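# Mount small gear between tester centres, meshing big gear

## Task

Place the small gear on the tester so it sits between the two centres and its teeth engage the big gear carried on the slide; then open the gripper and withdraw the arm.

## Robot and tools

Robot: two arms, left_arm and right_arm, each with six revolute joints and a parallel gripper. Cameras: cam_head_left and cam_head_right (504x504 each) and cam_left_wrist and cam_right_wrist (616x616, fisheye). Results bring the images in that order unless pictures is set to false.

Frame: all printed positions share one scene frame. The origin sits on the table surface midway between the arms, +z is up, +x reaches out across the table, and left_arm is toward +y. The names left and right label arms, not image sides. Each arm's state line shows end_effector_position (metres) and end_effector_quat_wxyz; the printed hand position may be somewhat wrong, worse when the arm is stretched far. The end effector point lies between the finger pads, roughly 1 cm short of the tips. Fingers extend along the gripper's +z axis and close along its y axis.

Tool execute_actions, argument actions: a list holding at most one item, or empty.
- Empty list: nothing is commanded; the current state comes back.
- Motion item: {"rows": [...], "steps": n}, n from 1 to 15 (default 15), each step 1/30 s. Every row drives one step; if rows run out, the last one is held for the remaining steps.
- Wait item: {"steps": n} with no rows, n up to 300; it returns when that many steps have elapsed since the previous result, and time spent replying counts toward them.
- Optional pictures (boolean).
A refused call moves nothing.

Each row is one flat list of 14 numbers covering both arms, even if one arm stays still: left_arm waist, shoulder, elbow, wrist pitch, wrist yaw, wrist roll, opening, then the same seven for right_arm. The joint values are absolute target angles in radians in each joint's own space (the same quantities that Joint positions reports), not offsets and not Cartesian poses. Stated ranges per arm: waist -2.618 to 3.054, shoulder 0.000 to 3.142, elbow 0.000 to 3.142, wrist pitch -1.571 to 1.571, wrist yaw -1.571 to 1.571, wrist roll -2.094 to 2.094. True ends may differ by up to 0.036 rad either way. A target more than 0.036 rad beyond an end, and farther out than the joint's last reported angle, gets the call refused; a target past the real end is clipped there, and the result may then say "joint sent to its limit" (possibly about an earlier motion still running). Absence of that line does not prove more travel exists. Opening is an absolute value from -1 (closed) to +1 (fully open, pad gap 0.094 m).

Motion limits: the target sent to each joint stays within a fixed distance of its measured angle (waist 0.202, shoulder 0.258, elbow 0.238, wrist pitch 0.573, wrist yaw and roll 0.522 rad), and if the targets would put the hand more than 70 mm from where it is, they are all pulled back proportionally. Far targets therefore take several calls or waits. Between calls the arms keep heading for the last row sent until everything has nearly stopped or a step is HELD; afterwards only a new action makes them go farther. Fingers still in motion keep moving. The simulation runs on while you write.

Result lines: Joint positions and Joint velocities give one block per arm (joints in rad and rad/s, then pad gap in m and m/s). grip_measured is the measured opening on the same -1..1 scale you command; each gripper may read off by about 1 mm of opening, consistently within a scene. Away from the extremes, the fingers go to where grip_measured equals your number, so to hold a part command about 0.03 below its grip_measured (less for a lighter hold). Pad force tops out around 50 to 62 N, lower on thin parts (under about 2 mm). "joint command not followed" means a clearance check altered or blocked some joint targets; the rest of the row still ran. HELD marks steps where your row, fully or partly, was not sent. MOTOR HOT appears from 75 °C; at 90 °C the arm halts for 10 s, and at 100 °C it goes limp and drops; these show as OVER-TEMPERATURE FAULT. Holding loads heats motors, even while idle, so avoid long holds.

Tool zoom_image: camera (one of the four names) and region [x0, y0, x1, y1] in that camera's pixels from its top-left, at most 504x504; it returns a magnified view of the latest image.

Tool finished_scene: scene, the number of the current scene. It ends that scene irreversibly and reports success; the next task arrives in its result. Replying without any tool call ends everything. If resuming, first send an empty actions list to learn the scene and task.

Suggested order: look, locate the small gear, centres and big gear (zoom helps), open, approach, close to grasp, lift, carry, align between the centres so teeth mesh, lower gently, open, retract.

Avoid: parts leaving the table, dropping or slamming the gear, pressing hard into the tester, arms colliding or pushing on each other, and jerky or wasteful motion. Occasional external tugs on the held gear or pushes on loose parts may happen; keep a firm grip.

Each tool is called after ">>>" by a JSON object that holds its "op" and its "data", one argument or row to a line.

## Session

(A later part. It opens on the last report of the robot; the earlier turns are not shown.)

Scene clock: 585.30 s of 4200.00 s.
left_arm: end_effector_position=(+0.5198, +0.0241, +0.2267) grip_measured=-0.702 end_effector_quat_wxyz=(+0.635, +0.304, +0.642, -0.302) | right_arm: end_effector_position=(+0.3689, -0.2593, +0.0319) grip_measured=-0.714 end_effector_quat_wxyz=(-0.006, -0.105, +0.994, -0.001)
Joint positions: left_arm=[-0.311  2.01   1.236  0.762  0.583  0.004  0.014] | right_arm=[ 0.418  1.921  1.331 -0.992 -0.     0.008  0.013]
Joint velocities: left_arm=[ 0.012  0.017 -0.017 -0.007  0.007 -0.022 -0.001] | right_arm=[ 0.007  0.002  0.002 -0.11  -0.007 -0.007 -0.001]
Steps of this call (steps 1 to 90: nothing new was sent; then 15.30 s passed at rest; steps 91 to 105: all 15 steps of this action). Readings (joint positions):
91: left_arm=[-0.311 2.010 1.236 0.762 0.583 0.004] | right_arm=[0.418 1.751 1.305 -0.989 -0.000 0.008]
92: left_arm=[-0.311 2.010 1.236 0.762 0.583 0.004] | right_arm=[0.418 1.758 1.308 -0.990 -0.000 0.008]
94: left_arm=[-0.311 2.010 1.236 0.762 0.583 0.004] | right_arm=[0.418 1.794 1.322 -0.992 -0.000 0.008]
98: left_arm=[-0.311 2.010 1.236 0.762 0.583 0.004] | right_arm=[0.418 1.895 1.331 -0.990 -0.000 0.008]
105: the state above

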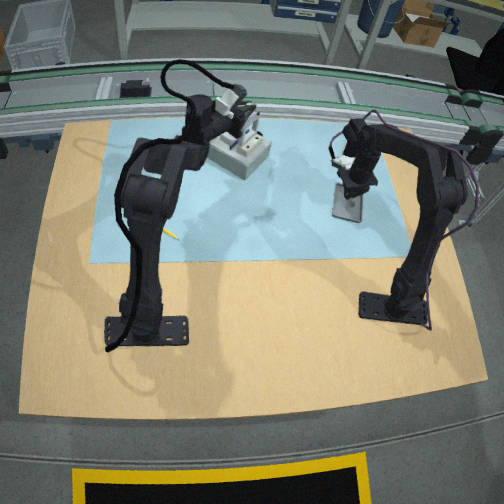

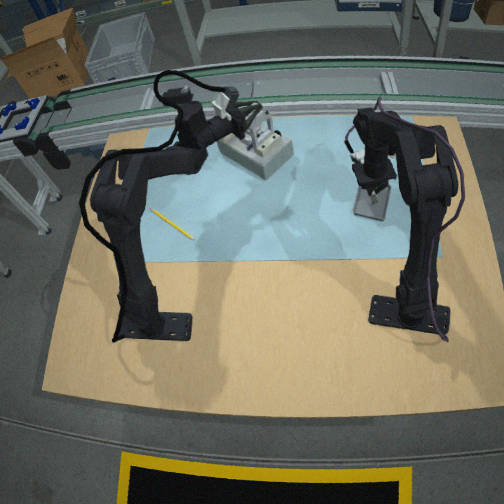

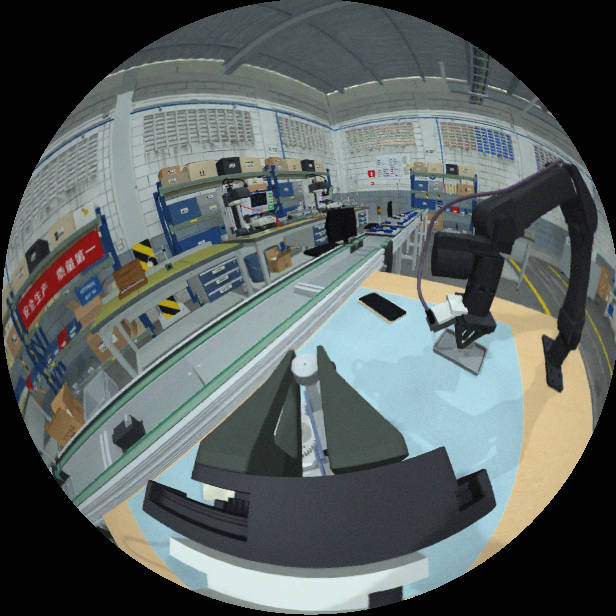

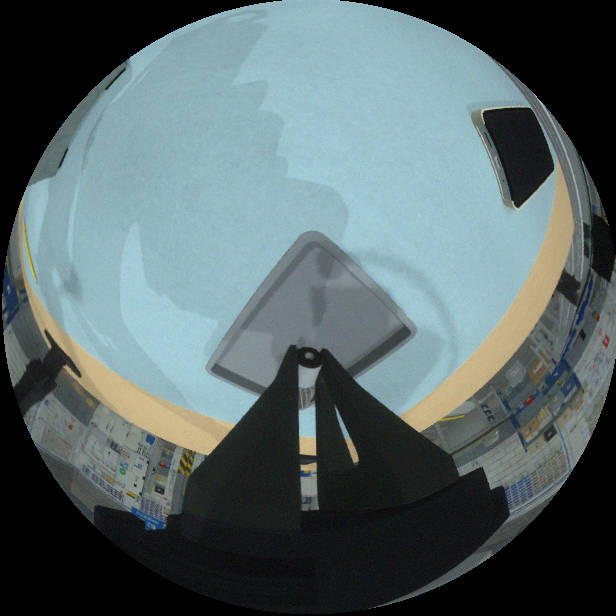

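>>> {"op": "execute_actions", "data": {
  "actions": [
    {"rows":[[-0.312,2.015,1.225,0.785,0.57,0,-0.72,0.42,1.925,1.36,-1.0,0.005,0,-0.75],[-0.312,2.015,1.225,0.785,0.57,0,-0.72,0.42,1.935,1.375,-1.0,0.005,0,-0.75],[-0.312,2.015,1.225,0.785,0.57,0,-0.72,0.42,1.945,1.39,-1.0,0.005,0,-0.75],[-0.312,2.015,1.225,0.785,0.57,0,-0.72,0.42,1.955,1.405,-1.0,0.005,0,-0.75],[-0.312,2.015,1.225,0.785,0.57,0,-0.72,0.42,1.965,1.405,-1.0,0.005,0,-0.75],[-0.312,2.015,1.225,0.785,0.57,0,-0.72,0.42,1.965,1.405,-1.0,0.005,0,-0.75],[-0.312,2.015,1.225,0.785,0.57,0,-0.72,0.42,1.965,1.405,-1.0,0.005,0,-0.75],[-0.312,2.015,1.225,0.785,0.57,0,-0.72,0.42,1.97,1.39,-0.985,0.005,0,-0.75],[-0.312,2.015,1.225,0.785,0.57,0,-0.72,0.42,1.975,1.375,-0.97,0.005,0,-0.75],[-0.312,2.015,1.225,0.785,0.57,0,-0.72,0.42,1.98,1.365,-0.955,0.005,0,-0.75],[-0.312,2.015,1.225,0.785,0.57,0,-0.72,0.42,1.985,1.355,-0.945,0.005,0,-0.75]],"steps":15}
  ],
  "pictures": false
}}

>>> {"op": "execute_actions", "data": {
  "actions": [
    {"steps":10}
  ]
}}

Scene clock: 602.80 s of 4200.00 s.
left_arm: end_effector_position=(+0.5198, +0.0241, +0.2267) grip_measured=-0.702 end_effector_quat_wxyz=(+0.635, +0.304, +0.642, -0.302) | right_arm: end_effector_position=(+0.3833, -0.2561, +0.0239) grip_measured=-0.714 end_effector_quat_wxyz=(+0.002, -0.105, +0.994, +0.000)
Joint positions: left_arm=[-0.311  2.01   1.236  0.762  0.583  0.004  0.014] | right_arm=[ 0.418  1.97   1.367 -0.964 -0.     0.008  0.013]
Joint velocities: left_arm=[-0.007 -0.002 -0.002  0.037  0.007  0.007  0.001] | right_arm=[-0.012  0.076 -0.066 -0.022  0.007  0.037 -0.003]
Steps of this call (steps 1 to 15: the robot went on to your last target; steps 16 to 90: nothing new was sent; then 14.00 s passed at rest; steps 91 to 105: all 15 steps of this action). Readings (joint positions):
91: left_arm=[-0.311 2.010 1.236 0.762 0.583 0.004] | right_arm=[0.418 1.921 1.331 -0.993 -0.000 0.008]
92: left_arm=[-0.311 2.010 1.236 0.762 0.583 0.004] | right_arm=[0.418 1.921 1.334 -0.994 -0.000 0.008]
94: left_arm=[-0.311 2.010 1.236 0.762 0.583 0.004] | right_arm=[0.418 1.927 1.352 -1.001 -0.000 0.008]
98: left_arm=[-0.311 2.010 1.236 0.762 0.583 0.004] | right_arm=[0.418 1.943 1.382 -0.993 -0.000 0.008]
105: the state above

Scene clock: 603.13 s of 4200.00 s.
left_arm: end_effector_position=(+0.5198, +0.0241, +0.2267) grip_measured=-0.702 end_effector_quat_wxyz=(+0.635, +0.304, +0.642, -0.302) | right_arm: end_effector_position=(+0.3836, -0.2561, +0.0219) grip_measured=-0.714 end_effector_quat_wxyz=(+0.002, -0.105, +0.994, +0.000)
Joint positions: left_arm=[-0.311  2.01   1.236  0.762  0.583  0.004  0.014] | right_arm=[ 0.418  1.974  1.364 -0.957 -0.     0.008  0.013]
Joint velocities: left_arm=[-0.017 -0.007  0.022 -0.007 -0.007  0.007  0.001] | right_arm=[-0.007 -0.002 -0.002  0.051  0.037  0.007  0.   ]
Steps of this call (steps 1 to 10: the robot went on to your last target). Readings (joint positions):
1: left_arm=[-0.311 2.010 1.236 0.762 0.583 0.004] | right_arm=[0.418 1.972 1.365 -0.963 -0.000 0.008]
2: left_arm=[-0.311 2.010 1.236 0.762 0.583 0.004] | right_arm=[0.418 1.974 1.364 -0.963 -0.000 0.008]
4: left_arm=[-0.311 2.010 1.236 0.762 0.583 0.004] | right_arm=[0.418 1.974 1.364 -0.962 -0.000 0.008]
8: left_arm=[-0.311 2.010 1.236 0.762 0.583 0.004] | right_arm=[0.418 1.974 1.364 -0.958 -0.000 0.008]
10: the state above

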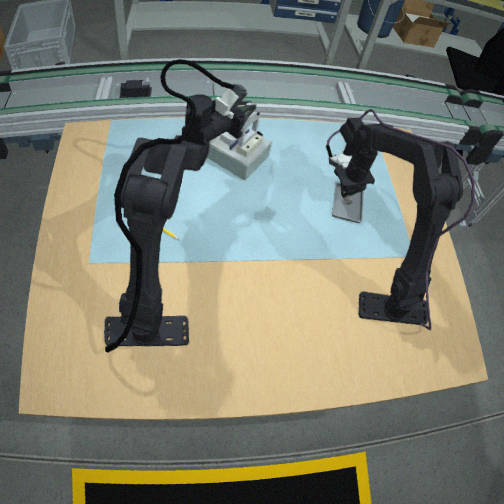

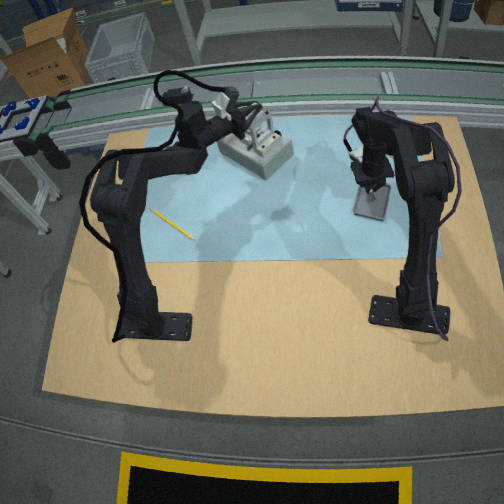

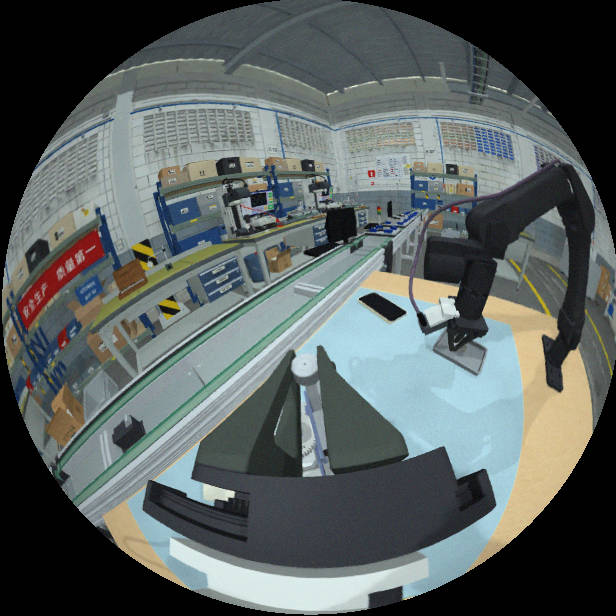

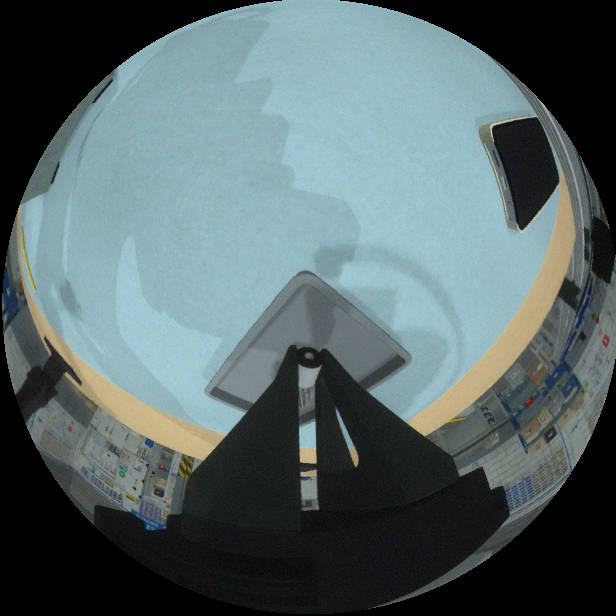

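>>> {"op": "execute_actions", "data": {
  "actions": [
    {"rows":[[-0.312,2.015,1.225,0.785,0.57,0,-0.72,0.42,1.99,1.355,-0.94,0.005,0,-0.75],[-0.312,2.015,1.225,0.785,0.57,0,-0.72,0.42,1.995,1.355,-0.94,0.005,0,-0.75],[-0.312,2.015,1.225,0.785,0.57,0,-0.72,0.42,1.995,1.355,-0.94,0.005,0,-0.75],[-0.312,2.015,1.225,0.785,0.57,0,-0.72,0.42,1.995,1.355,-0.94,0.005,0,-0.75],[-0.312,2.015,1.225,0.785,0.57,0,-0.72,0.42,1.995,1.355,-0.94,0.005,0,-0.75],[-0.312,2.015,1.225,0.785,0.57,0,-0.72,0.42,1.995,1.355,-0.94,0.005,0,-0.75],[-0.312,2.015,1.225,0.785,0.57,0,-0.72,0.42,1.995,1.355,-0.94,0.005,0,-0.75],[-0.312,2.015,1.225,0.785,0.57,0,-0.72,0.42,1.995,1.355,-0.94,0.005,0,-0.75],[-0.312,2.015,1.225,0.785,0.57,0,-0.72,0.42,1.995,1.355,-0.94,0.005,0,-0.7],[-0.312,2.015,1.225,0.785,0.57,0,-0.72,0.42,1.995,1.355,-0.94,0.005,0,-0.5]],"steps":15}
  ],
  "pictures": false
}}

Scene clock: 612.77 s of 4200.00 s.
left_arm: end_effector_position=(+0.5198, +0.0241, +0.2267) grip_measured=-0.702 end_effector_quat_wxyz=(+0.635, +0.304, +0.642, -0.302) | right_arm: end_effector_position=(+0.3850, -0.2558, +0.0219) grip_measured=-0.503 end_effector_quat_wxyz=(+0.005, -0.106, +0.994, +0.001)
Joint positions: left_arm=[-0.311  2.01   1.236  0.762  0.583  0.004  0.014] | right_arm=[ 0.418  1.974  1.364 -0.951 -0.     0.007  0.023]
Joint velocities: left_arm=[ 0.002 -0.017 -0.007  0.066 -0.022 -0.037  0.   ] | right_arm=[ 0.002  0.007  0.002 -0.022 -0.007 -0.037 -0.001]
Steps of this call (steps 1 to 15: the robot went on to your last target; steps 16 to 90: nothing new was sent; then 6.13 s passed at rest; steps 91 to 105: all 15 steps of this action). Readings (joint positions):
91: left_arm=[-0.311 2.010 1.236 0.762 0.583 0.004] | right_arm=[0.418 1.974 1.364 -0.955 -0.000 0.008]
92: left_arm=[-0.311 2.010 1.236 0.762 0.583 0.004] | right_arm=[0.418 1.974 1.364 -0.955 -0.000 0.008]
94: left_arm=[-0.311 2.010 1.236 0.762 0.583 0.004] | right_arm=[0.418 1.974 1.364 -0.953 -0.000 0.008]
98: left_arm=[-0.311 2.010 1.236 0.762 0.583 0.004] | right_arm=[0.418 1.974 1.364 -0.952 -0.000 0.008]
105: the state above

>>> {"op": "execute_actions", "data": {
  "actions": [
    {"rows":[[-0.312,2.015,1.225,0.785,0.57,0,-0.72,0.42,1.93,1.35,-0.93,0.005,0,-0.5],[-0.312,2.015,1.225,0.785,0.57,0,-0.72,0.42,1.91,1.33,-0.91,0.005,0,-0.5],[-0.312,2.015,1.225,0.785,0.57,0,-0.72,0.42,1.895,1.31,-0.89,0.005,0,-0.5],[-0.312,2.015,1.225,0.785,0.57,0,-0.72,0.42,1.88,1.29,-0.87,0.005,0,-0.5],[-0.312,2.015,1.225,0.785,0.57,0,-0.72,0.42,1.865,1.27,-0.85,0.005,0,-0.5],[-0.312,2.015,1.225,0.785,0.57,0,-0.72,0.42,1.85,1.25,-0.83,0.005,0,-0.5],[-0.312,2.015,1.225,0.785,0.57,0,-0.72,0.42,1.835,1.23,-0.81,0.005,0,-0.5],[-0.312,2.015,1.225,0.785,0.57,0,-0.72,0.42,1.82,1.21,-0.79,0.005,0,-0.5],[-0.312,2.015,1.225,0.785,0.57,0,-0.72,0.42,1.81,1.19,-0.77,0.005,0,-0.5],[-0.312,2.015,1.225,0.785,0.57,0,-0.72,0.42,1.80,1.17,-0.75,0.005,0,-0.5],[-0.312,2.015,1.225,0.785,0.57,0,-0.72,0.42,1.79,1.15,-0.73,0.005,0,-0.5],[-0.312,2.015,1.225,0.785,0.57,0,-0.72,0.42,1.78,1.13,-0.71,0.005,0,-0.5],[-0.312,2.015,1.225,0.785,0.57,0,-0.72,0.42,1.775,1.115,-0.69,0.005,0,-0.5],[-0.312,2.015,1.225,0.785,0.57,0,-0.72,0.42,1.775,1.105,-0.67,0.005,0,-0.5]],"steps":15}
  ],
  "pictures": false
}}

>>> {"op": "execute_actions", "data": {
  "actions": [
    {"steps":15}
  ]
}}

>>> {"op": "zoom_image", "data": {
  "camera": "cam_right_wrist",
  "region": [230, 290, 390, 450]
}}

Scene clock: 630.57 s of 4200.00 s.
left_arm: end_effector_position=(+0.5198, +0.0241, +0.2267) grip_measured=-0.702 end_effector_quat_wxyz=(+0.635, +0.304, +0.642, -0.302) | right_arm: end_effector_position=(+0.3714, -0.2588, +0.0243) grip_measured=-0.503 end_effector_quat_wxyz=(+0.075, -0.105, +0.992, +0.009)
Joint positions: left_arm=[-0.311  2.01   1.236  0.762  0.583  0.004  0.014] | right_arm=[ 0.418  1.802  1.13  -0.746 -0.     0.007  0.023]
Joint velocities: left_arm=[-0.012  0.027  0.027 -0.066  0.037 -0.037 -0.001] | right_arm=[-0.002 -0.032 -0.31   0.315  0.022  0.022 -0.   ]
Steps of this call (steps 1 to 15: the robot went on to your last target; steps 16 to 100: nothing new was sent; then 13.97 s passed at rest; steps 101 to 115: all 15 steps of this action). Readings (joint positions):
101: left_arm=[-0.311 2.010 1.236 0.762 0.583 0.004] | right_arm=[0.418 1.972 1.364 -0.950 -0.000 0.007]
102: left_arm=[-0.311 2.010 1.236 0.762 0.583 0.004] | right_arm=[0.418 1.967 1.359 -0.943 -0.000 0.007]
104: left_arm=[-0.311 2.010 1.236 0.762 0.583 0.004] | right_arm=[0.418 1.942 1.331 -0.919 -0.000 0.007]
108: left_arm=[-0.311 2.010 1.236 0.762 0.583 0.004] | right_arm=[0.418 1.872 1.255 -0.865 -0.000 0.007]
115: the state above

Scene clock: 631.07 s of 4200.00 s.
left_arm: end_effector_position=(+0.5198, +0.0241, +0.2267) grip_measured=-0.702 end_effector_quat_wxyz=(+0.635, +0.304, +0.642, -0.302) | right_arm: end_effector_position=(+0.3812, -0.2566, +0.0229) grip_measured=-0.503 end_effector_quat_wxyz=(+0.099, -0.105, +0.989, +0.011)
Joint positions: left_arm=[-0.311  2.01   1.236  0.762  0.583  0.004  0.014] | right_arm=[ 0.418  1.802  1.114 -0.683 -0.     0.007  0.023]
Joint velocities: left_arm=[-0.022  0.002  0.007 -0.051  0.037 -0.022 -0.   ] | right_arm=[ 0.007 -0.027 -0.012  0.037  0.081 -0.007 -0.001]
Steps of this call (steps 1 to 15: the robot went on to your last target). Readings (joint positions):
1: left_arm=[-0.311 2.010 1.236 0.762 0.583 0.004] | right_arm=[0.418 1.802 1.122 -0.736 -0.000 0.007]
2: left_arm=[-0.311 2.010 1.236 0.762 0.583 0.004] | right_arm=[0.418 1.802 1.117 -0.727 -0.000 0.007]
4: left_arm=[-0.311 2.010 1.236 0.762 0.583 0.004] | right_arm=[0.418 1.802 1.114 -0.715 -0.000 0.007]
8: left_arm=[-0.311 2.010 1.236 0.762 0.583 0.004] | right_arm=[0.418 1.802 1.114 -0.693 -0.000 0.007]
15: the state above

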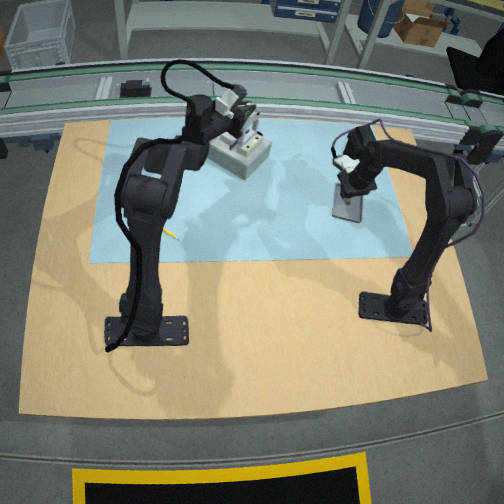

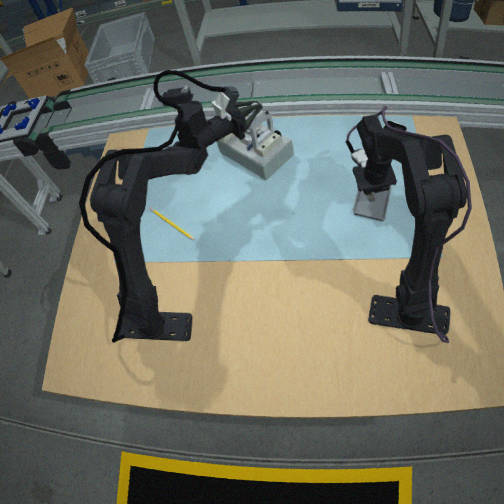

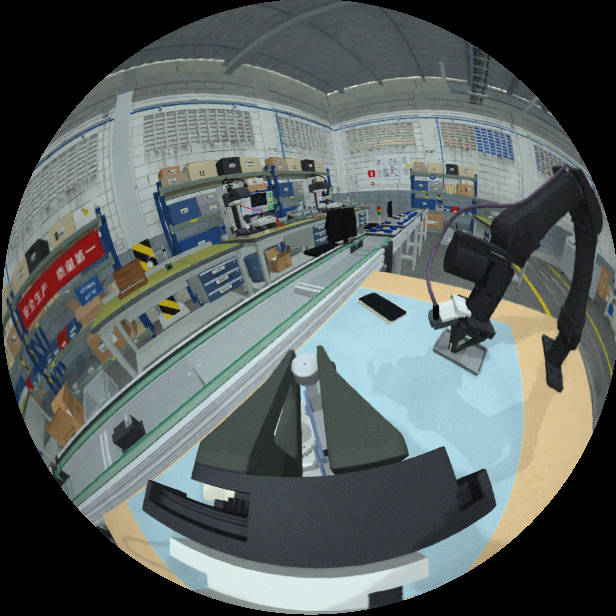

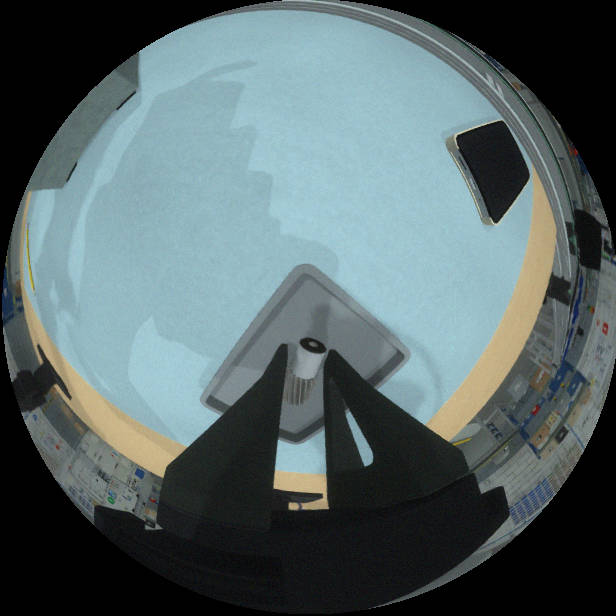

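Region (230, 290, 390, 450) of cam_right_wrist's 616x616 image, scaled by 3.150, with more detail than that image has.

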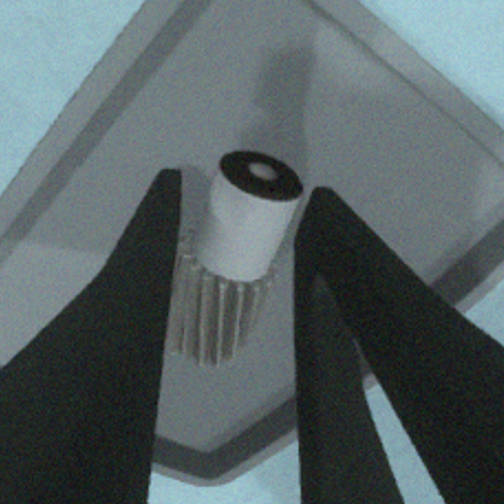

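>>> {"op": "execute_actions", "data": {
  "actions": [
    {"rows":[[-0.312,2.015,1.225,0.785,0.57,0,-0.72,0.42,1.80,1.105,-0.665,0.005,0,-0.5],[-0.312,2.015,1.225,0.785,0.57,0,-0.72,0.42,1.815,1.105,-0.66,0.005,0,-0.5],[-0.312,2.015,1.225,0.785,0.57,0,-0.72,0.42,1.828,1.105,-0.66,0.005,0,-0.5]],"steps":15}
  ],
  "pictures": false
}}

>>> {"op": "execute_actions", "data": {
  "actions": [
    {"rows":[[-0.312,2.015,1.225,0.785,0.57,0,-0.72,0.42,1.828,1.105,-0.66,0.005,0,-0.55],[-0.312,2.015,1.225,0.785,0.57,0,-0.72,0.42,1.828,1.105,-0.66,0.005,0,-0.58],[-0.312,2.015,1.225,0.785,0.57,0,-0.72,0.42,1.828,1.105,-0.66,0.005,0,-0.61],[-0.312,2.015,1.225,0.785,0.57,0,-0.72,0.42,1.828,1.105,-0.66,0.005,0,-0.63],[-0.312,2.015,1.225,0.785,0.57,0,-0.72,0.42,1.828,1.105,-0.66,0.005,0,-0.65],[-0.312,2.015,1.225,0.785,0.57,0,-0.72,0.42,1.828,1.105,-0.66,0.005,0,-0.67],[-0.312,2.015,1.225,0.785,0.57,0,-0.72,0.42,1.828,1.105,-0.66,0.005,0,-0.69],[-0.312,2.015,1.225,0.785,0.57,0,-0.72,0.42,1.828,1.105,-0.66,0.005,0,-0.71],[-0.312,2.015,1.225,0.785,0.57,0,-0.72,0.42,1.828,1.105,-0.66,0.005,0,-0.73],[-0.312,2.015,1.225,0.785,0.57,0,-0.72,0.42,1.828,1.105,-0.66,0.005,0,-0.75]],"steps":15}
  ]
}}

>>> {"op": "zoom_image", "data": {
  "camera": "cam_right_wrist",
  "region": [230, 290, 390, 450]
}}

Scene clock: 644.50 s of 4200.00 s.
left_arm: end_effector_position=(+0.5198, +0.0241, +0.2267) grip_measured=-0.702 end_effector_quat_wxyz=(+0.635, +0.304, +0.642, -0.302) | right_arm: end_effector_position=(+0.3840, -0.2560, +0.0235) grip_measured=-0.503 end_effector_quat_wxyz=(+0.105, -0.105, +0.989, +0.012)
Joint positions: left_arm=[-0.311  2.01   1.236  0.762  0.583  0.004  0.014] | right_arm=[ 0.418  1.802  1.114 -0.671 -0.     0.007  0.023]
Joint velocities: left_arm=[-0.012 -0.007  0.007 -0.037 -0.007  0.007  0.   ] | right_arm=[ 0.002  0.002 -0.007  0.066  0.007 -0.066  0.   ]
Steps of this call (steps 1 to 15: the robot went on to your last target; steps 16 to 90: nothing new was sent; then 9.93 s passed at rest; steps 91 to 105: all 15 steps of this action). Readings (joint positions):
91: left_arm=[-0.311 2.010 1.236 0.762 0.583 0.004] | right_arm=[0.418 1.802 1.114 -0.680 -0.000 0.007]
92: left_arm=[-0.311 2.010 1.236 0.762 0.583 0.004] | right_arm=[0.418 1.802 1.114 -0.679 -0.000 0.007]
94: left_arm=[-0.311 2.010 1.236 0.762 0.583 0.004] | right_arm=[0.418 1.802 1.114 -0.676 -0.000 0.007]
98: left_arm=[-0.311 2.010 1.236 0.762 0.583 0.004] | right_arm=[0.418 1.802 1.114 -0.672 -0.000 0.007]
105: the state above

Scene clock: 645.00 s of 4200.00 s.
left_arm: end_effector_position=(+0.5198, +0.0241, +0.2267) grip_measured=-0.702 end_effector_quat_wxyz=(+0.635, +0.304, +0.642, -0.302) | right_arm: end_effector_position=(+0.3841, -0.2559, +0.0235) grip_measured=-0.720 end_effector_quat_wxyz=(+0.105, -0.105, +0.989, +0.012)
Joint positions: left_arm=[-0.311  2.01   1.236  0.762  0.583  0.004  0.014] | right_arm=[ 0.418  1.802  1.114 -0.67  -0.     0.007  0.013]
Joint velocities: left_arm=[ 0.002  0.002 -0.007  0.037 -0.066 -0.051  0.001] | right_arm=[-0.002 -0.017  0.007  0.081  0.022 -0.066  0.   ]
Steps of this call (steps 1 to 15: all 15 steps of this action). Readings (joint positions):
1: left_arm=[-0.311 2.010 1.236 0.762 0.583 0.004] | right_arm=[0.418 1.802 1.114 -0.671 -0.000 0.007]
2: left_arm=[-0.311 2.010 1.236 0.762 0.583 0.004] | right_arm=[0.418 1.802 1.114 -0.671 -0.000 0.007]
4: left_arm=[-0.311 2.010 1.236 0.762 0.583 0.004] | right_arm=[0.418 1.802 1.114 -0.671 -0.000 0.007]
8: left_arm=[-0.311 2.010 1.236 0.762 0.583 0.004] | right_arm=[0.418 1.802 1.114 -0.670 -0.000 0.007]
15: the state above

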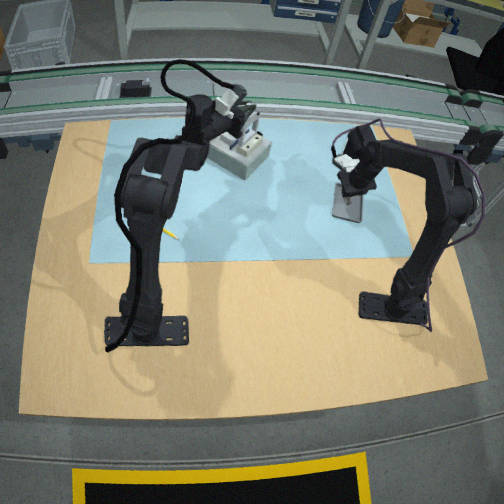

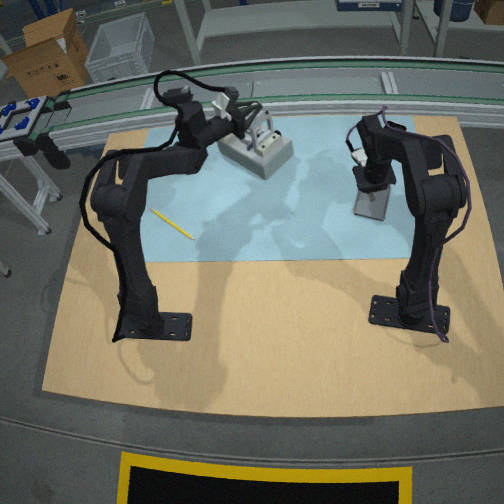

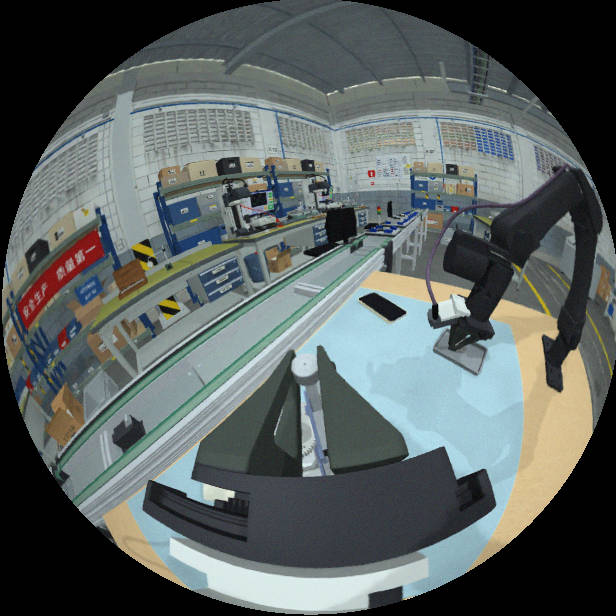

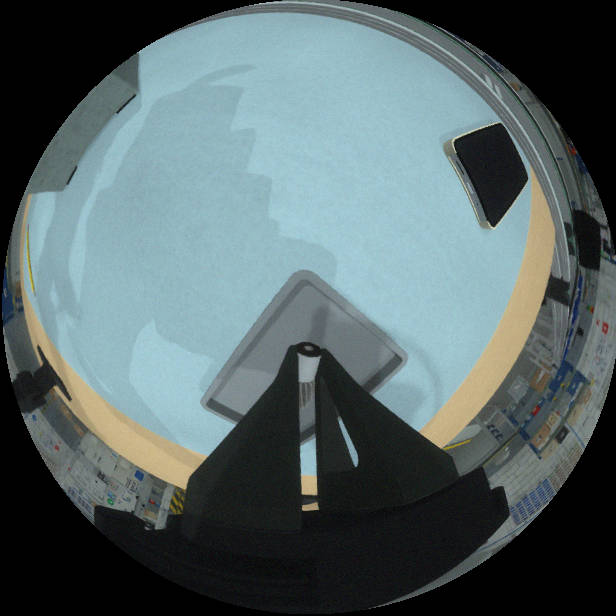

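Region (230, 290, 390, 450) of cam_right_wrist's 616x616 image, scaled by 3.150, with more detail than that image has.

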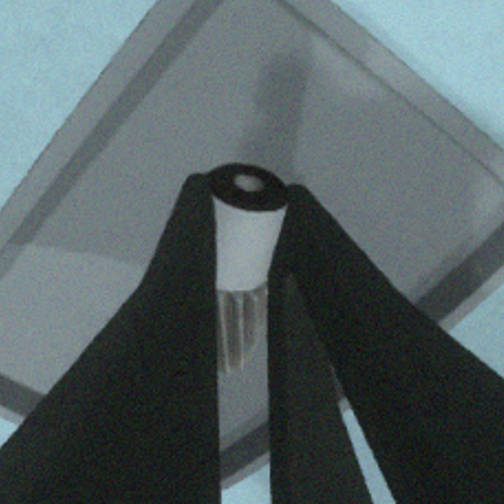

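>>> {"op": "execute_actions", "data": {
  "actions": [
    {"rows":[[-0.312,2.015,1.225,0.785,0.57,0,-0.72,0.42,1.82,1.105,-0.66,0.005,0,-0.62],[-0.312,2.015,1.225,0.785,0.57,0,-0.72,0.42,1.82,1.105,-0.66,0.005,0,-0.62],[-0.312,2.015,1.225,0.785,0.57,0,-0.72,0.42,1.82,1.105,-0.66,0.005,0,-0.62],[-0.312,2.015,1.225,0.785,0.57,0,-0.72,0.42,1.82,1.105,-0.66,0.005,0,-0.62],[-0.312,2.015,1.225,0.785,0.57,0,-0.72,0.42,1.845,1.105,-0.66,0.005,0,-0.62],[-0.312,2.015,1.225,0.785,0.57,0,-0.72,0.42,1.845,1.105,-0.66,0.005,0,-0.62],[-0.312,2.015,1.225,0.785,0.57,0,-0.72,0.42,1.824,1.105,-0.66,0.005,0,-0.62]],"steps":15}
  ],
  "pictures": false
}}

Scene clock: 653.67 s of 4200.00 s.
left_arm: end_effector_position=(+0.5198, +0.0241, +0.2267) grip_measured=-0.702 end_effector_quat_wxyz=(+0.635, +0.304, +0.642, -0.302) | right_arm: end_effector_position=(+0.3840, -0.2560, +0.0199) grip_measured=-0.623 end_effector_quat_wxyz=(+0.102, -0.105, +0.989, +0.012)
Joint positions: left_arm=[-0.311  2.01   1.236  0.762  0.583  0.004  0.014] | right_arm=[ 0.418  1.813  1.114 -0.667 -0.     0.007  0.018]
Joint velocities: left_arm=[ 0.007 -0.012  0.017 -0.037 -0.022 -0.051  0.001] | right_arm=[-0.012  0.007 -0.002  0.007  0.051  0.066  0.001]
Steps of this call (steps 1 to 15: the robot went on to your last target; steps 16 to 90: nothing new was sent; then 5.17 s passed at rest; steps 91 to 105: all 15 steps of this action). Readings (joint positions):
91: left_arm=[-0.311 2.010 1.236 0.762 0.583 0.004] | right_arm=[0.418 1.802 1.114 -0.670 -0.000 0.007]
92: left_arm=[-0.311 2.010 1.236 0.762 0.583 0.004] | right_arm=[0.418 1.802 1.114 -0.670 -0.000 0.007]
94: left_arm=[-0.311 2.010 1.236 0.762 0.583 0.004] | right_arm=[0.418 1.802 1.114 -0.670 -0.000 0.007]
98: left_arm=[-0.311 2.010 1.236 0.762 0.583 0.004] | right_arm=[0.418 1.813 1.114 -0.667 -0.000 0.007]
105: the state above

>>> {"op": "execute_actions", "data": {
  "actions": [
    {"rows":[[-0.312,2.015,1.225,0.785,0.57,0,-0.72,0.42,1.82,1.105,-0.683,0.005,0,-0.62],[-0.312,2.015,1.225,0.785,0.57,0,-0.72,0.42,1.82,1.105,-0.683,0.005,0,-0.62],[-0.312,2.015,1.225,0.785,0.57,0,-0.72,0.42,1.82,1.105,-0.683,0.005,0,-0.62],[-0.312,2.015,1.225,0.785,0.57,0,-0.72,0.42,1.82,1.105,-0.683,0.005,0,-0.62],[-0.312,2.015,1.225,0.785,0.57,0,-0.72,0.42,1.82,1.105,-0.683,0.005,0,-0.62],[-0.312,2.015,1.225,0.785,0.57,0,-0.72,0.42,1.82,1.105,-0.683,0.005,0,-0.62],[-0.312,2.015,1.225,0.785,0.57,0,-0.72,0.42,1.82,1.105,-0.683,0.005,0,-0.65],[-0.312,2.015,1.225,0.785,0.57,0,-0.72,0.42,1.82,1.105,-0.683,0.005,0,-0.68],[-0.312,2.015,1.225,0.785,0.57,0,-0.72,0.42,1.82,1.105,-0.683,0.005,0,-0.70],[-0.312,2.015,1.225,0.785,0.57,0,-0.72,0.42,1.82,1.105,-0.683,0.005,0,-0.72],[-0.312,2.015,1.225,0.785,0.57,0,-0.72,0.42,1.82,1.105,-0.683,0.005,0,-0.75]],"steps":15}
  ]
}}

>>> {"op": "zoom_image", "data": {
  "camera": "cam_right_wrist",
  "region": [230, 290, 390, 450]
}}

Scene clock: 665.10 s of 4200.00 s.
left_arm: end_effector_position=(+0.5198, +0.0241, +0.2267) grip_measured=-0.702 end_effector_quat_wxyz=(+0.635, +0.304, +0.642, -0.302) | right_arm: end_effector_position=(+0.3835, -0.2564, +0.0198) grip_measured=-0.712 end_effector_quat_wxyz=(+0.101, -0.105, +0.989, +0.011)
Joint positions: left_arm=[-0.311  2.01   1.236  0.762  0.583  0.004  0.014] | right_arm=[ 0.418  1.813  1.114 -0.669  0.001  0.007  0.014]
Joint velocities: left_arm=[ 0.012  0.012  0.007  0.007  0.051  0.022 -0.001] | right_arm=[-0.002 -0.017  0.012  0.037  0.037  0.051  0.   ]
Steps of this call (steps 1 to 15: the robot went on to your last target; steps 16 to 90: nothing new was sent; then 7.93 s passed at rest; steps 91 to 105: all 15 steps of this action). Readings (joint positions):
91: left_arm=[-0.311 2.010 1.236 0.762 0.583 0.004] | right_arm=[0.418 1.813 1.114 -0.667 -0.000 0.007]
92: left_arm=[-0.311 2.010 1.236 0.762 0.583 0.004] | right_arm=[0.418 1.813 1.114 -0.667 -0.000 0.007]
94: left_arm=[-0.311 2.010 1.236 0.762 0.583 0.004] | right_arm=[0.418 1.813 1.114 -0.668 -0.000 0.007]
98: left_arm=[-0.311 2.010 1.236 0.762 0.583 0.004] | right_arm=[0.418 1.813 1.114 -0.668 0.000 0.007]
105: the state above

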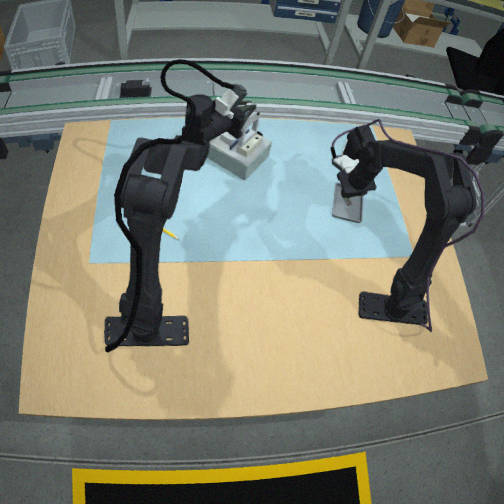

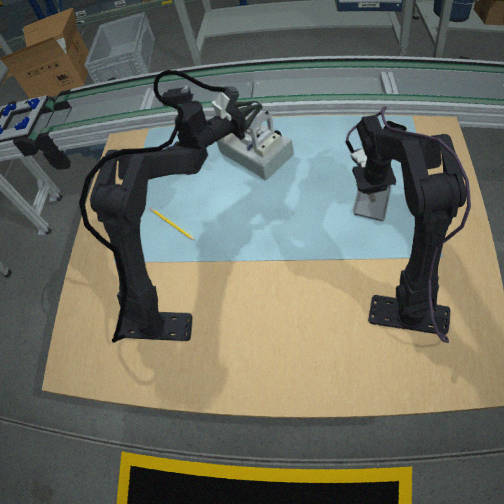

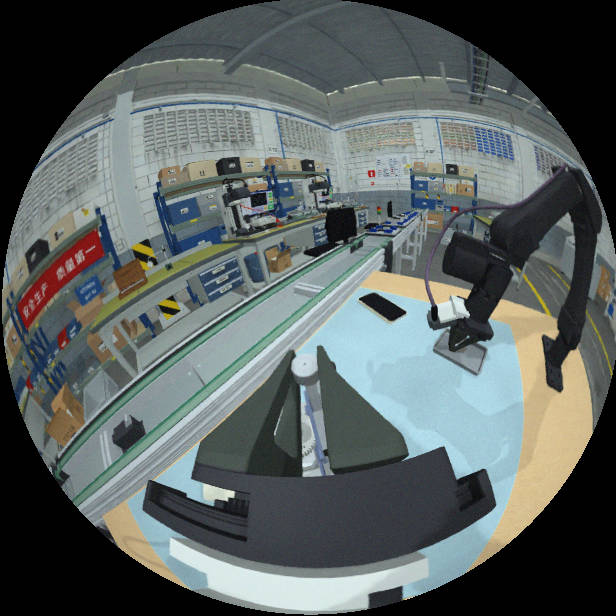

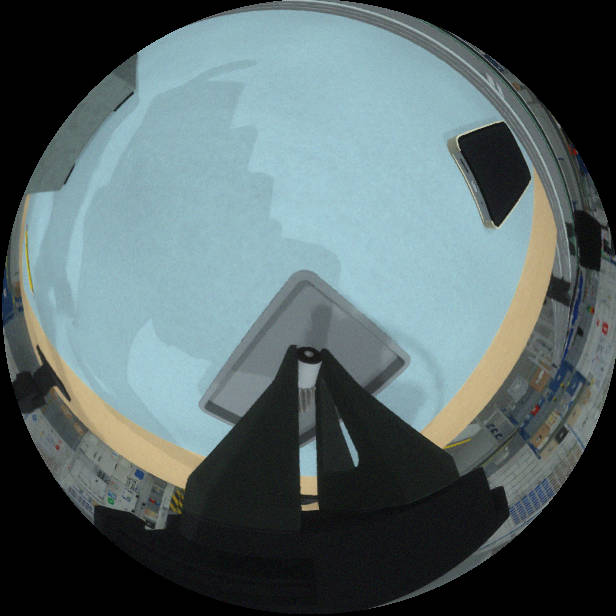

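Region (230, 290, 390, 450) of cam_right_wrist's 616x616 image, scaled by 3.150, with more detail than that image has.

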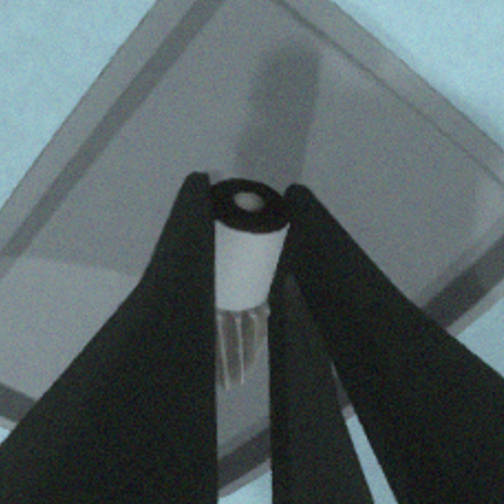

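>>> {"op": "execute_actions", "data": {
  "actions": [
    {"rows":[[-0.312,2.015,1.225,0.785,0.57,0,-0.72,0.42,1.77,1.105,-0.683,0.005,0,-0.75],[-0.312,2.015,1.225,0.785,0.57,0,-0.72,0.42,1.74,1.1,-0.683,0.005,0,-0.75],[-0.312,2.015,1.225,0.785,0.57,0,-0.72,0.42,1.71,1.09,-0.67,0.005,0,-0.75],[-0.312,2.015,1.225,0.785,0.57,0,-0.72,0.42,1.68,1.07,-0.64,0.005,0,-0.75],[-0.312,2.015,1.225,0.785,0.57,0,-0.72,0.42,1.65,1.05,-0.58,0.005,0,-0.75],[-0.312,2.015,1.225,0.785,0.57,0,-0.72,0.42,1.63,1.02,-0.5,0.005,0,-0.75],[-0.312,2.015,1.225,0.785,0.57,0,-0.72,0.42,1.62,0.99,-0.4,0.005,0,-0.75],[-0.312,2.015,1.225,0.785,0.57,0,-0.72,0.42,1.62,0.96,-0.3,0.005,0,-0.75],[-0.312,2.015,1.225,0.785,0.57,0,-0.72,0.42,1.62,0.93,-0.2,0.005,0,-0.75],[-0.312,2.015,1.225,0.785,0.57,0,-0.72,0.42,1.62,0.9,-0.1,0.005,0,-0.75],[-0.312,2.015,1.225,0.785,0.57,0,-0.72,0.42,1.62,0.9,0,0.005,0,-0.75],[-0.312,2.015,1.225,0.785,0.57,0,-0.72,0.42,1.62,0.9,0.1,0.005,0,-0.75],[-0.312,2.015,1.225,0.785,0.57,0,-0.72,0.42,1.62,0.9,0.5,0.005,0,-0.75]],"steps":15}
  ],
  "pictures": false
}}

>>> {"op": "execute_actions", "data": {
  "actions": [
    {"steps":25}
  ],
  "pictures": false
}}

>>> {"op": "execute_actions", "data": {
  "actions": [
    {"rows":[[-0.312,2.015,1.225,0.785,0.57,0,-0.72,0.5,1.9,0.9,1.15,-0.3,0.1,-0.75]],"steps":15}
  ],
  "pictures": false
}}

>>> {"op": "execute_actions", "data": {
  "actions": [
    {"steps":20}
  ],
  "pictures": false
}}

>>> {"op": "execute_actions", "data": {
  "actions": [
    {"rows":[[-0.312,2.015,1.225,0.785,0.57,0,-0.72,0.52,1.94,0.91,1.25,-0.33,0.12,-0.75],[-0.312,2.015,1.225,0.785,0.57,0,-0.72,0.54,1.98,0.92,1.35,-0.36,0.14,-0.75],[-0.312,2.015,1.225,0.785,0.57,0,-0.72,0.56,2.02,0.93,1.45,-0.39,0.16,-0.75],[-0.312,2.015,1.225,0.785,0.57,0,-0.72,0.58,2.06,0.94,1.47,-0.42,0.18,-0.75],[-0.312,2.015,1.225,0.785,0.57,0,-0.72,0.60,2.10,0.96,1.47,-0.45,0.2,-0.75],[-0.312,2.015,1.225,0.785,0.57,0,-0.72,0.62,2.13,0.98,1.47,-0.483,0.2,-0.75],[-0.312,2.015,1.225,0.785,0.57,0,-0.72,0.63,2.16,1.0,1.47,-0.483,0.2,-0.75],[-0.312,2.015,1.225,0.785,0.57,0,-0.72,0.64,2.19,1.02,1.47,-0.483,0.2,-0.75],[-0.312,2.015,1.225,0.785,0.57,0,-0.72,0.65,2.21,1.03,1.47,-0.483,0.2,-0.75],[-0.312,2.015,1.225,0.785,0.57,0,-0.72,0.66,2.23,1.04,1.47,-0.483,0.2,-0.75],[-0.312,2.015,1.225,0.785,0.57,0,-0.72,0.67,2.25,1.05,1.47,-0.483,0.2,-0.75],[-0.312,2.015,1.225,0.785,0.57,0,-0.72,0.68,2.265,1.06,1.47,-0.483,0.2,-0.75],[-0.312,2.015,1.225,0.785,0.57,0,-0.72,0.685,2.28,1.07,1.47,-0.483,0.2,-0.75],[-0.312,2.015,1.225,0.785,0.57,0,-0.72,0.69,2.29,1.08,1.47,-0.483,0.2,-0.75],[-0.312,2.015,1.225,0.785,0.57,0,-0.72,0.695,2.3,1.085,1.47,-0.483,0.2,-0.75]],"steps":15}
  ],
  "pictures": false
}}

>>> {"op": "execute_actions", "data": {
  "actions": [
    {"steps":20}
  ]
}}

>>> {"op": "zoom_image", "data": {
  "camera": "cam_right_wrist",
  "region": [220, 230, 420, 450]
}}

Scene clock: 703.30 s of 4200.00 s.
left_arm: end_effector_position=(+0.5198, +0.0241, +0.2267) grip_measured=-0.702 end_effector_quat_wxyz=(+0.635, +0.304, +0.642, -0.302) | right_arm: end_effector_position=(+0.4573, -0.2399, +0.0885) grip_measured=-0.712 end_effector_quat_wxyz=(+0.384, -0.097, +0.917, +0.043)
Joint positions: left_arm=[-0.311  2.01   1.236  0.762  0.583  0.004  0.014] | right_arm=[ 0.418  1.63   0.896 -0.043  0.001  0.007  0.014]
Joint velocities: left_arm=[-0.007  0.007  0.002  0.007  0.007  0.007 -0.001] | right_arm=[-0.002 -0.002  0.002  2.059 -0.051  0.037  0.   ]
Steps of this call (steps 1 to 15: the robot went on to your last target; steps 16 to 90: nothing new was sent; then 34.70 s passed at rest; steps 91 to 105: all 15 steps of this action). Readings (joint positions):
91: left_arm=[-0.311 2.010 1.236 0.762 0.583 0.004] | right_arm=[0.418 1.810 1.114 -0.669 0.001 0.007]
92: left_arm=[-0.311 2.010 1.236 0.762 0.583 0.004] | right_arm=[0.418 1.804 1.112 -0.670 0.001 0.007]
94: left_arm=[-0.311 2.010 1.236 0.762 0.583 0.004] | right_arm=[0.418 1.772 1.097 -0.665 0.001 0.007]
98: left_arm=[-0.311 2.010 1.236 0.762 0.583 0.004] | right_arm=[0.418 1.658 1.015 -0.545 0.001 0.007]
105: the state above

Scene clock: 704.13 s of 4200.00 s.
left_arm: end_effector_position=(+0.5198, +0.0241, +0.2267) grip_measured=-0.702 end_effector_quat_wxyz=(+0.635, +0.304, +0.642, -0.302) | right_arm: end_effector_position=(+0.5191, -0.2262, +0.2000) grip_measured=-0.712 end_effector_quat_wxyz=(+0.608, -0.084, +0.787, +0.068)
Joint positions: left_arm=[-0.311  2.01   1.236  0.762  0.583  0.004  0.014] | right_arm=[0.418 1.63  0.896 0.478 0.001 0.006 0.014]
Joint velocities: left_arm=[ 0.007  0.007 -0.007  0.022  0.007  0.051 -0.   ] | right_arm=[-0.007 -0.002  0.007 -0.022 -0.022 -0.007 -0.   ]
Steps of this call (steps 1 to 25: the robot went on to your last target). Readings (joint positions):
1: left_arm=[-0.311 2.010 1.236 0.762 0.583 0.004] | right_arm=[0.418 1.630 0.896 0.028 0.001 0.007]
2: left_arm=[-0.311 2.010 1.236 0.762 0.583 0.004] | right_arm=[0.418 1.630 0.896 0.102 0.001 0.007]
4: left_arm=[-0.311 2.010 1.236 0.762 0.583 0.004] | right_arm=[0.418 1.630 0.896 0.243 0.001 0.007]
8: left_arm=[-0.311 2.010 1.236 0.762 0.583 0.004] | right_arm=[0.418 1.630 0.896 0.402 0.001 0.007]
25: the state above

Scene clock: 704.63 s of 4200.00 s.
left_arm: end_effector_position=(+0.5198, +0.0241, +0.2267) grip_measured=-0.702 end_effector_quat_wxyz=(+0.635, +0.304, +0.642, -0.302) | right_arm: end_effector_position=(+0.5220, -0.1271, +0.2023) grip_measured=-0.712 end_effector_quat_wxyz=(+0.690, -0.177, +0.661, +0.236)
Joint positions: left_arm=[-0.311  2.01   1.236  0.762  0.583  0.004  0.014] | right_arm=[ 0.505  1.925  0.889  1.103 -0.285  0.088  0.014]
Joint velocities: left_arm=[-0.017 -0.007  0.007 -0.007 -0.081  0.022  0.   ] | right_arm=[-0.017  0.002  0.007  0.271 -0.051  0.007  0.   ]
Steps of this call (steps 1 to 15: all 15 steps of this action). Readings (joint positions):
1: left_arm=[-0.311 2.010 1.236 0.762 0.583 0.004] | right_arm=[0.422 1.661 0.894 0.560 -0.034 0.020]
2: left_arm=[-0.311 2.010 1.236 0.762 0.583 0.004] | right_arm=[0.433 1.720 0.901 0.693 -0.079 0.035]
4: left_arm=[-0.311 2.010 1.236 0.762 0.583 0.004] | right_arm=[0.468 1.834 0.911 0.876 -0.155 0.056]
8: left_arm=[-0.311 2.010 1.236 0.762 0.583 0.004] | right_arm=[0.505 1.924 0.892 0.987 -0.248 0.076]
15: the state above

Scene clock: 705.30 s of 4200.00 s.
left_arm: end_effector_position=(+0.5198, +0.0241, +0.2267) grip_measured=-0.702 end_effector_quat_wxyz=(+0.635, +0.304, +0.642, -0.302) | right_arm: end_effector_position=(+0.5206, -0.1259, +0.2086) grip_measured=-0.712 end_effector_quat_wxyz=(+0.698, -0.179, +0.651, +0.241)
Joint positions: left_arm=[-0.311  2.01   1.236  0.762  0.583  0.004  0.014] | right_arm=[ 0.505  1.925  0.889  1.129 -0.294  0.091  0.014]
Joint velocities: left_arm=[-0.032  0.002 -0.027 -0.022  0.022  0.022 -0.001] | right_arm=[ 0.017 -0.002 -0.012 -0.066 -0.095 -0.007  0.   ]
Steps of this call (steps 1 to 20: the robot went on to your last target). Readings (joint positions):
1: left_arm=[-0.311 2.010 1.236 0.762 0.583 0.004] | right_arm=[0.505 1.925 0.889 1.109 -0.287 0.088]
2: left_arm=[-0.311 2.010 1.236 0.762 0.583 0.004] | right_arm=[0.505 1.925 0.889 1.114 -0.288 0.089]
4: left_arm=[-0.311 2.010 1.236 0.762 0.583 0.004] | right_arm=[0.505 1.925 0.889 1.120 -0.290 0.089]
8: left_arm=[-0.311 2.010 1.236 0.762 0.583 0.004] | right_arm=[0.505 1.925 0.889 1.126 -0.292 0.090]
20: the state above

Scene clock: 705.80 s of 4200.00 s.
left_arm: end_effector_position=(+0.5198, +0.0241, +0.2267) grip_measured=-0.702 end_effector_quat_wxyz=(+0.635, +0.304, +0.642, -0.302) | right_arm: end_effector_position=(+0.4844, -0.0042, +0.1485) grip_measured=-0.712 end_effector_quat_wxyz=(+0.658, -0.271, +0.587, +0.387)
Joint positions: left_arm=[-0.311  2.01   1.236  0.762  0.583  0.004  0.014] | right_arm=[ 0.685  2.282  1.041  1.426 -0.472  0.185  0.014]
Joint velocities: left_arm=[-0.017  0.017 -0.002 -0.007 -0.022 -0.022 -0.001] | right_arm=[ 0.1    0.379  0.193 -0.007 -0.212  0.066  0.001]
Steps of this call (steps 1 to 15: all 15 steps of this action). Readings (joint positions):
1: left_arm=[-0.311 2.010 1.236 0.762 0.583 0.004] | right_arm=[0.505 1.926 0.889 1.140 -0.298 0.094]
2: left_arm=[-0.311 2.010 1.236 0.762 0.583 0.004] | right_arm=[0.507 1.934 0.890 1.172 -0.306 0.101]
4: left_arm=[-0.311 2.010 1.236 0.762 0.583 0.004] | right_arm=[0.523 1.974 0.904 1.277 -0.331 0.122]
8: left_arm=[-0.311 2.010 1.236 0.762 0.583 0.004] | right_arm=[0.601 2.109 0.975 1.403 -0.410 0.163]
15: the state above

Scene clock: 706.47 s of 4200.00 s.
left_arm: end_effector_position=(+0.5198, +0.0241, +0.2267) grip_measured=-0.702 end_effector_quat_wxyz=(+0.635, +0.304, +0.642, -0.302) | right_arm: end_effector_position=(+0.4840, +0.0003, +0.1516) grip_measured=-0.712 end_effector_quat_wxyz=(+0.662, -0.274, +0.576, +0.393)
Joint positions: left_arm=[-0.311  2.01   1.236  0.762  0.583  0.004  0.014] | right_arm=[ 0.69   2.299  1.061  1.45  -0.479  0.191  0.014]
Joint velocities: left_arm=[ 0.037 -0.002  0.007 -0.037 -0.168 -0.007 -0.001] | right_arm=[-0.002 -0.002 -0.002  0.022  0.007  0.037  0.   ]
Steps of this call (steps 1 to 20: the robot went on to your last target). Readings (joint positions):
1: left_arm=[-0.311 2.010 1.236 0.762 0.583 0.004] | right_arm=[0.688 2.292 1.046 1.426 -0.474 0.186]
2: left_arm=[-0.311 2.010 1.236 0.762 0.583 0.004] | right_arm=[0.690 2.298 1.049 1.426 -0.476 0.187]
4: left_arm=[-0.311 2.010 1.236 0.762 0.583 0.004] | right_arm=[0.690 2.299 1.052 1.428 -0.478 0.189]
8: left_arm=[-0.311 2.010 1.236 0.762 0.583 0.004] | right_arm=[0.690 2.299 1.060 1.443 -0.478 0.190]
20: the state above

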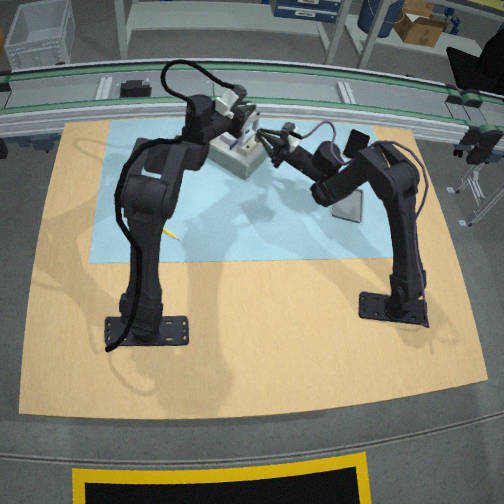

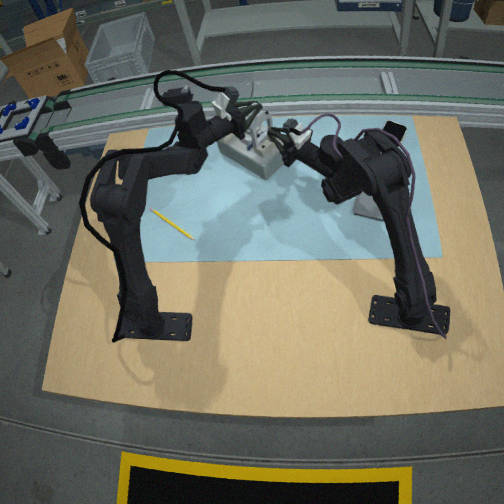

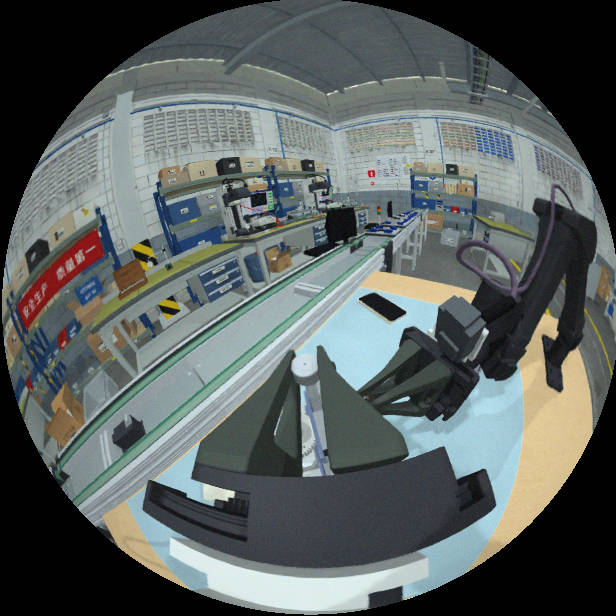

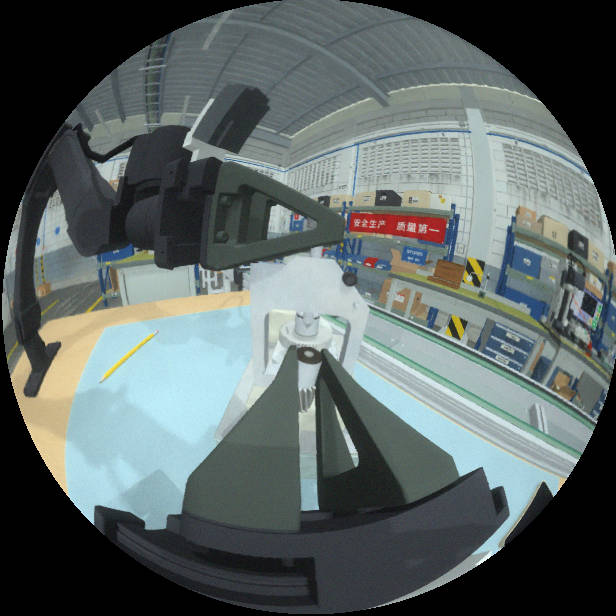

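Region (220, 230, 420, 450) of cam_right_wrist's 616x616 image, scaled by 2.291, with more detail than that image has; it fills the left 458 columns of this view, and the rest is white.

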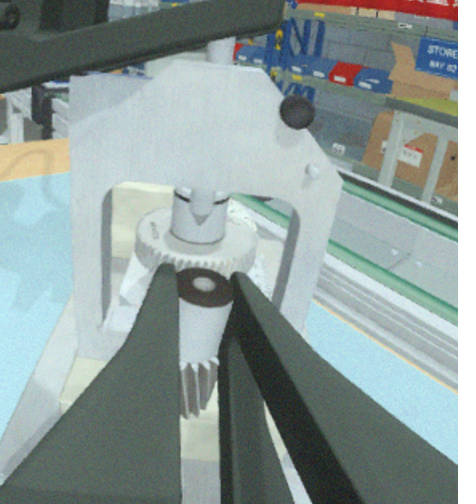

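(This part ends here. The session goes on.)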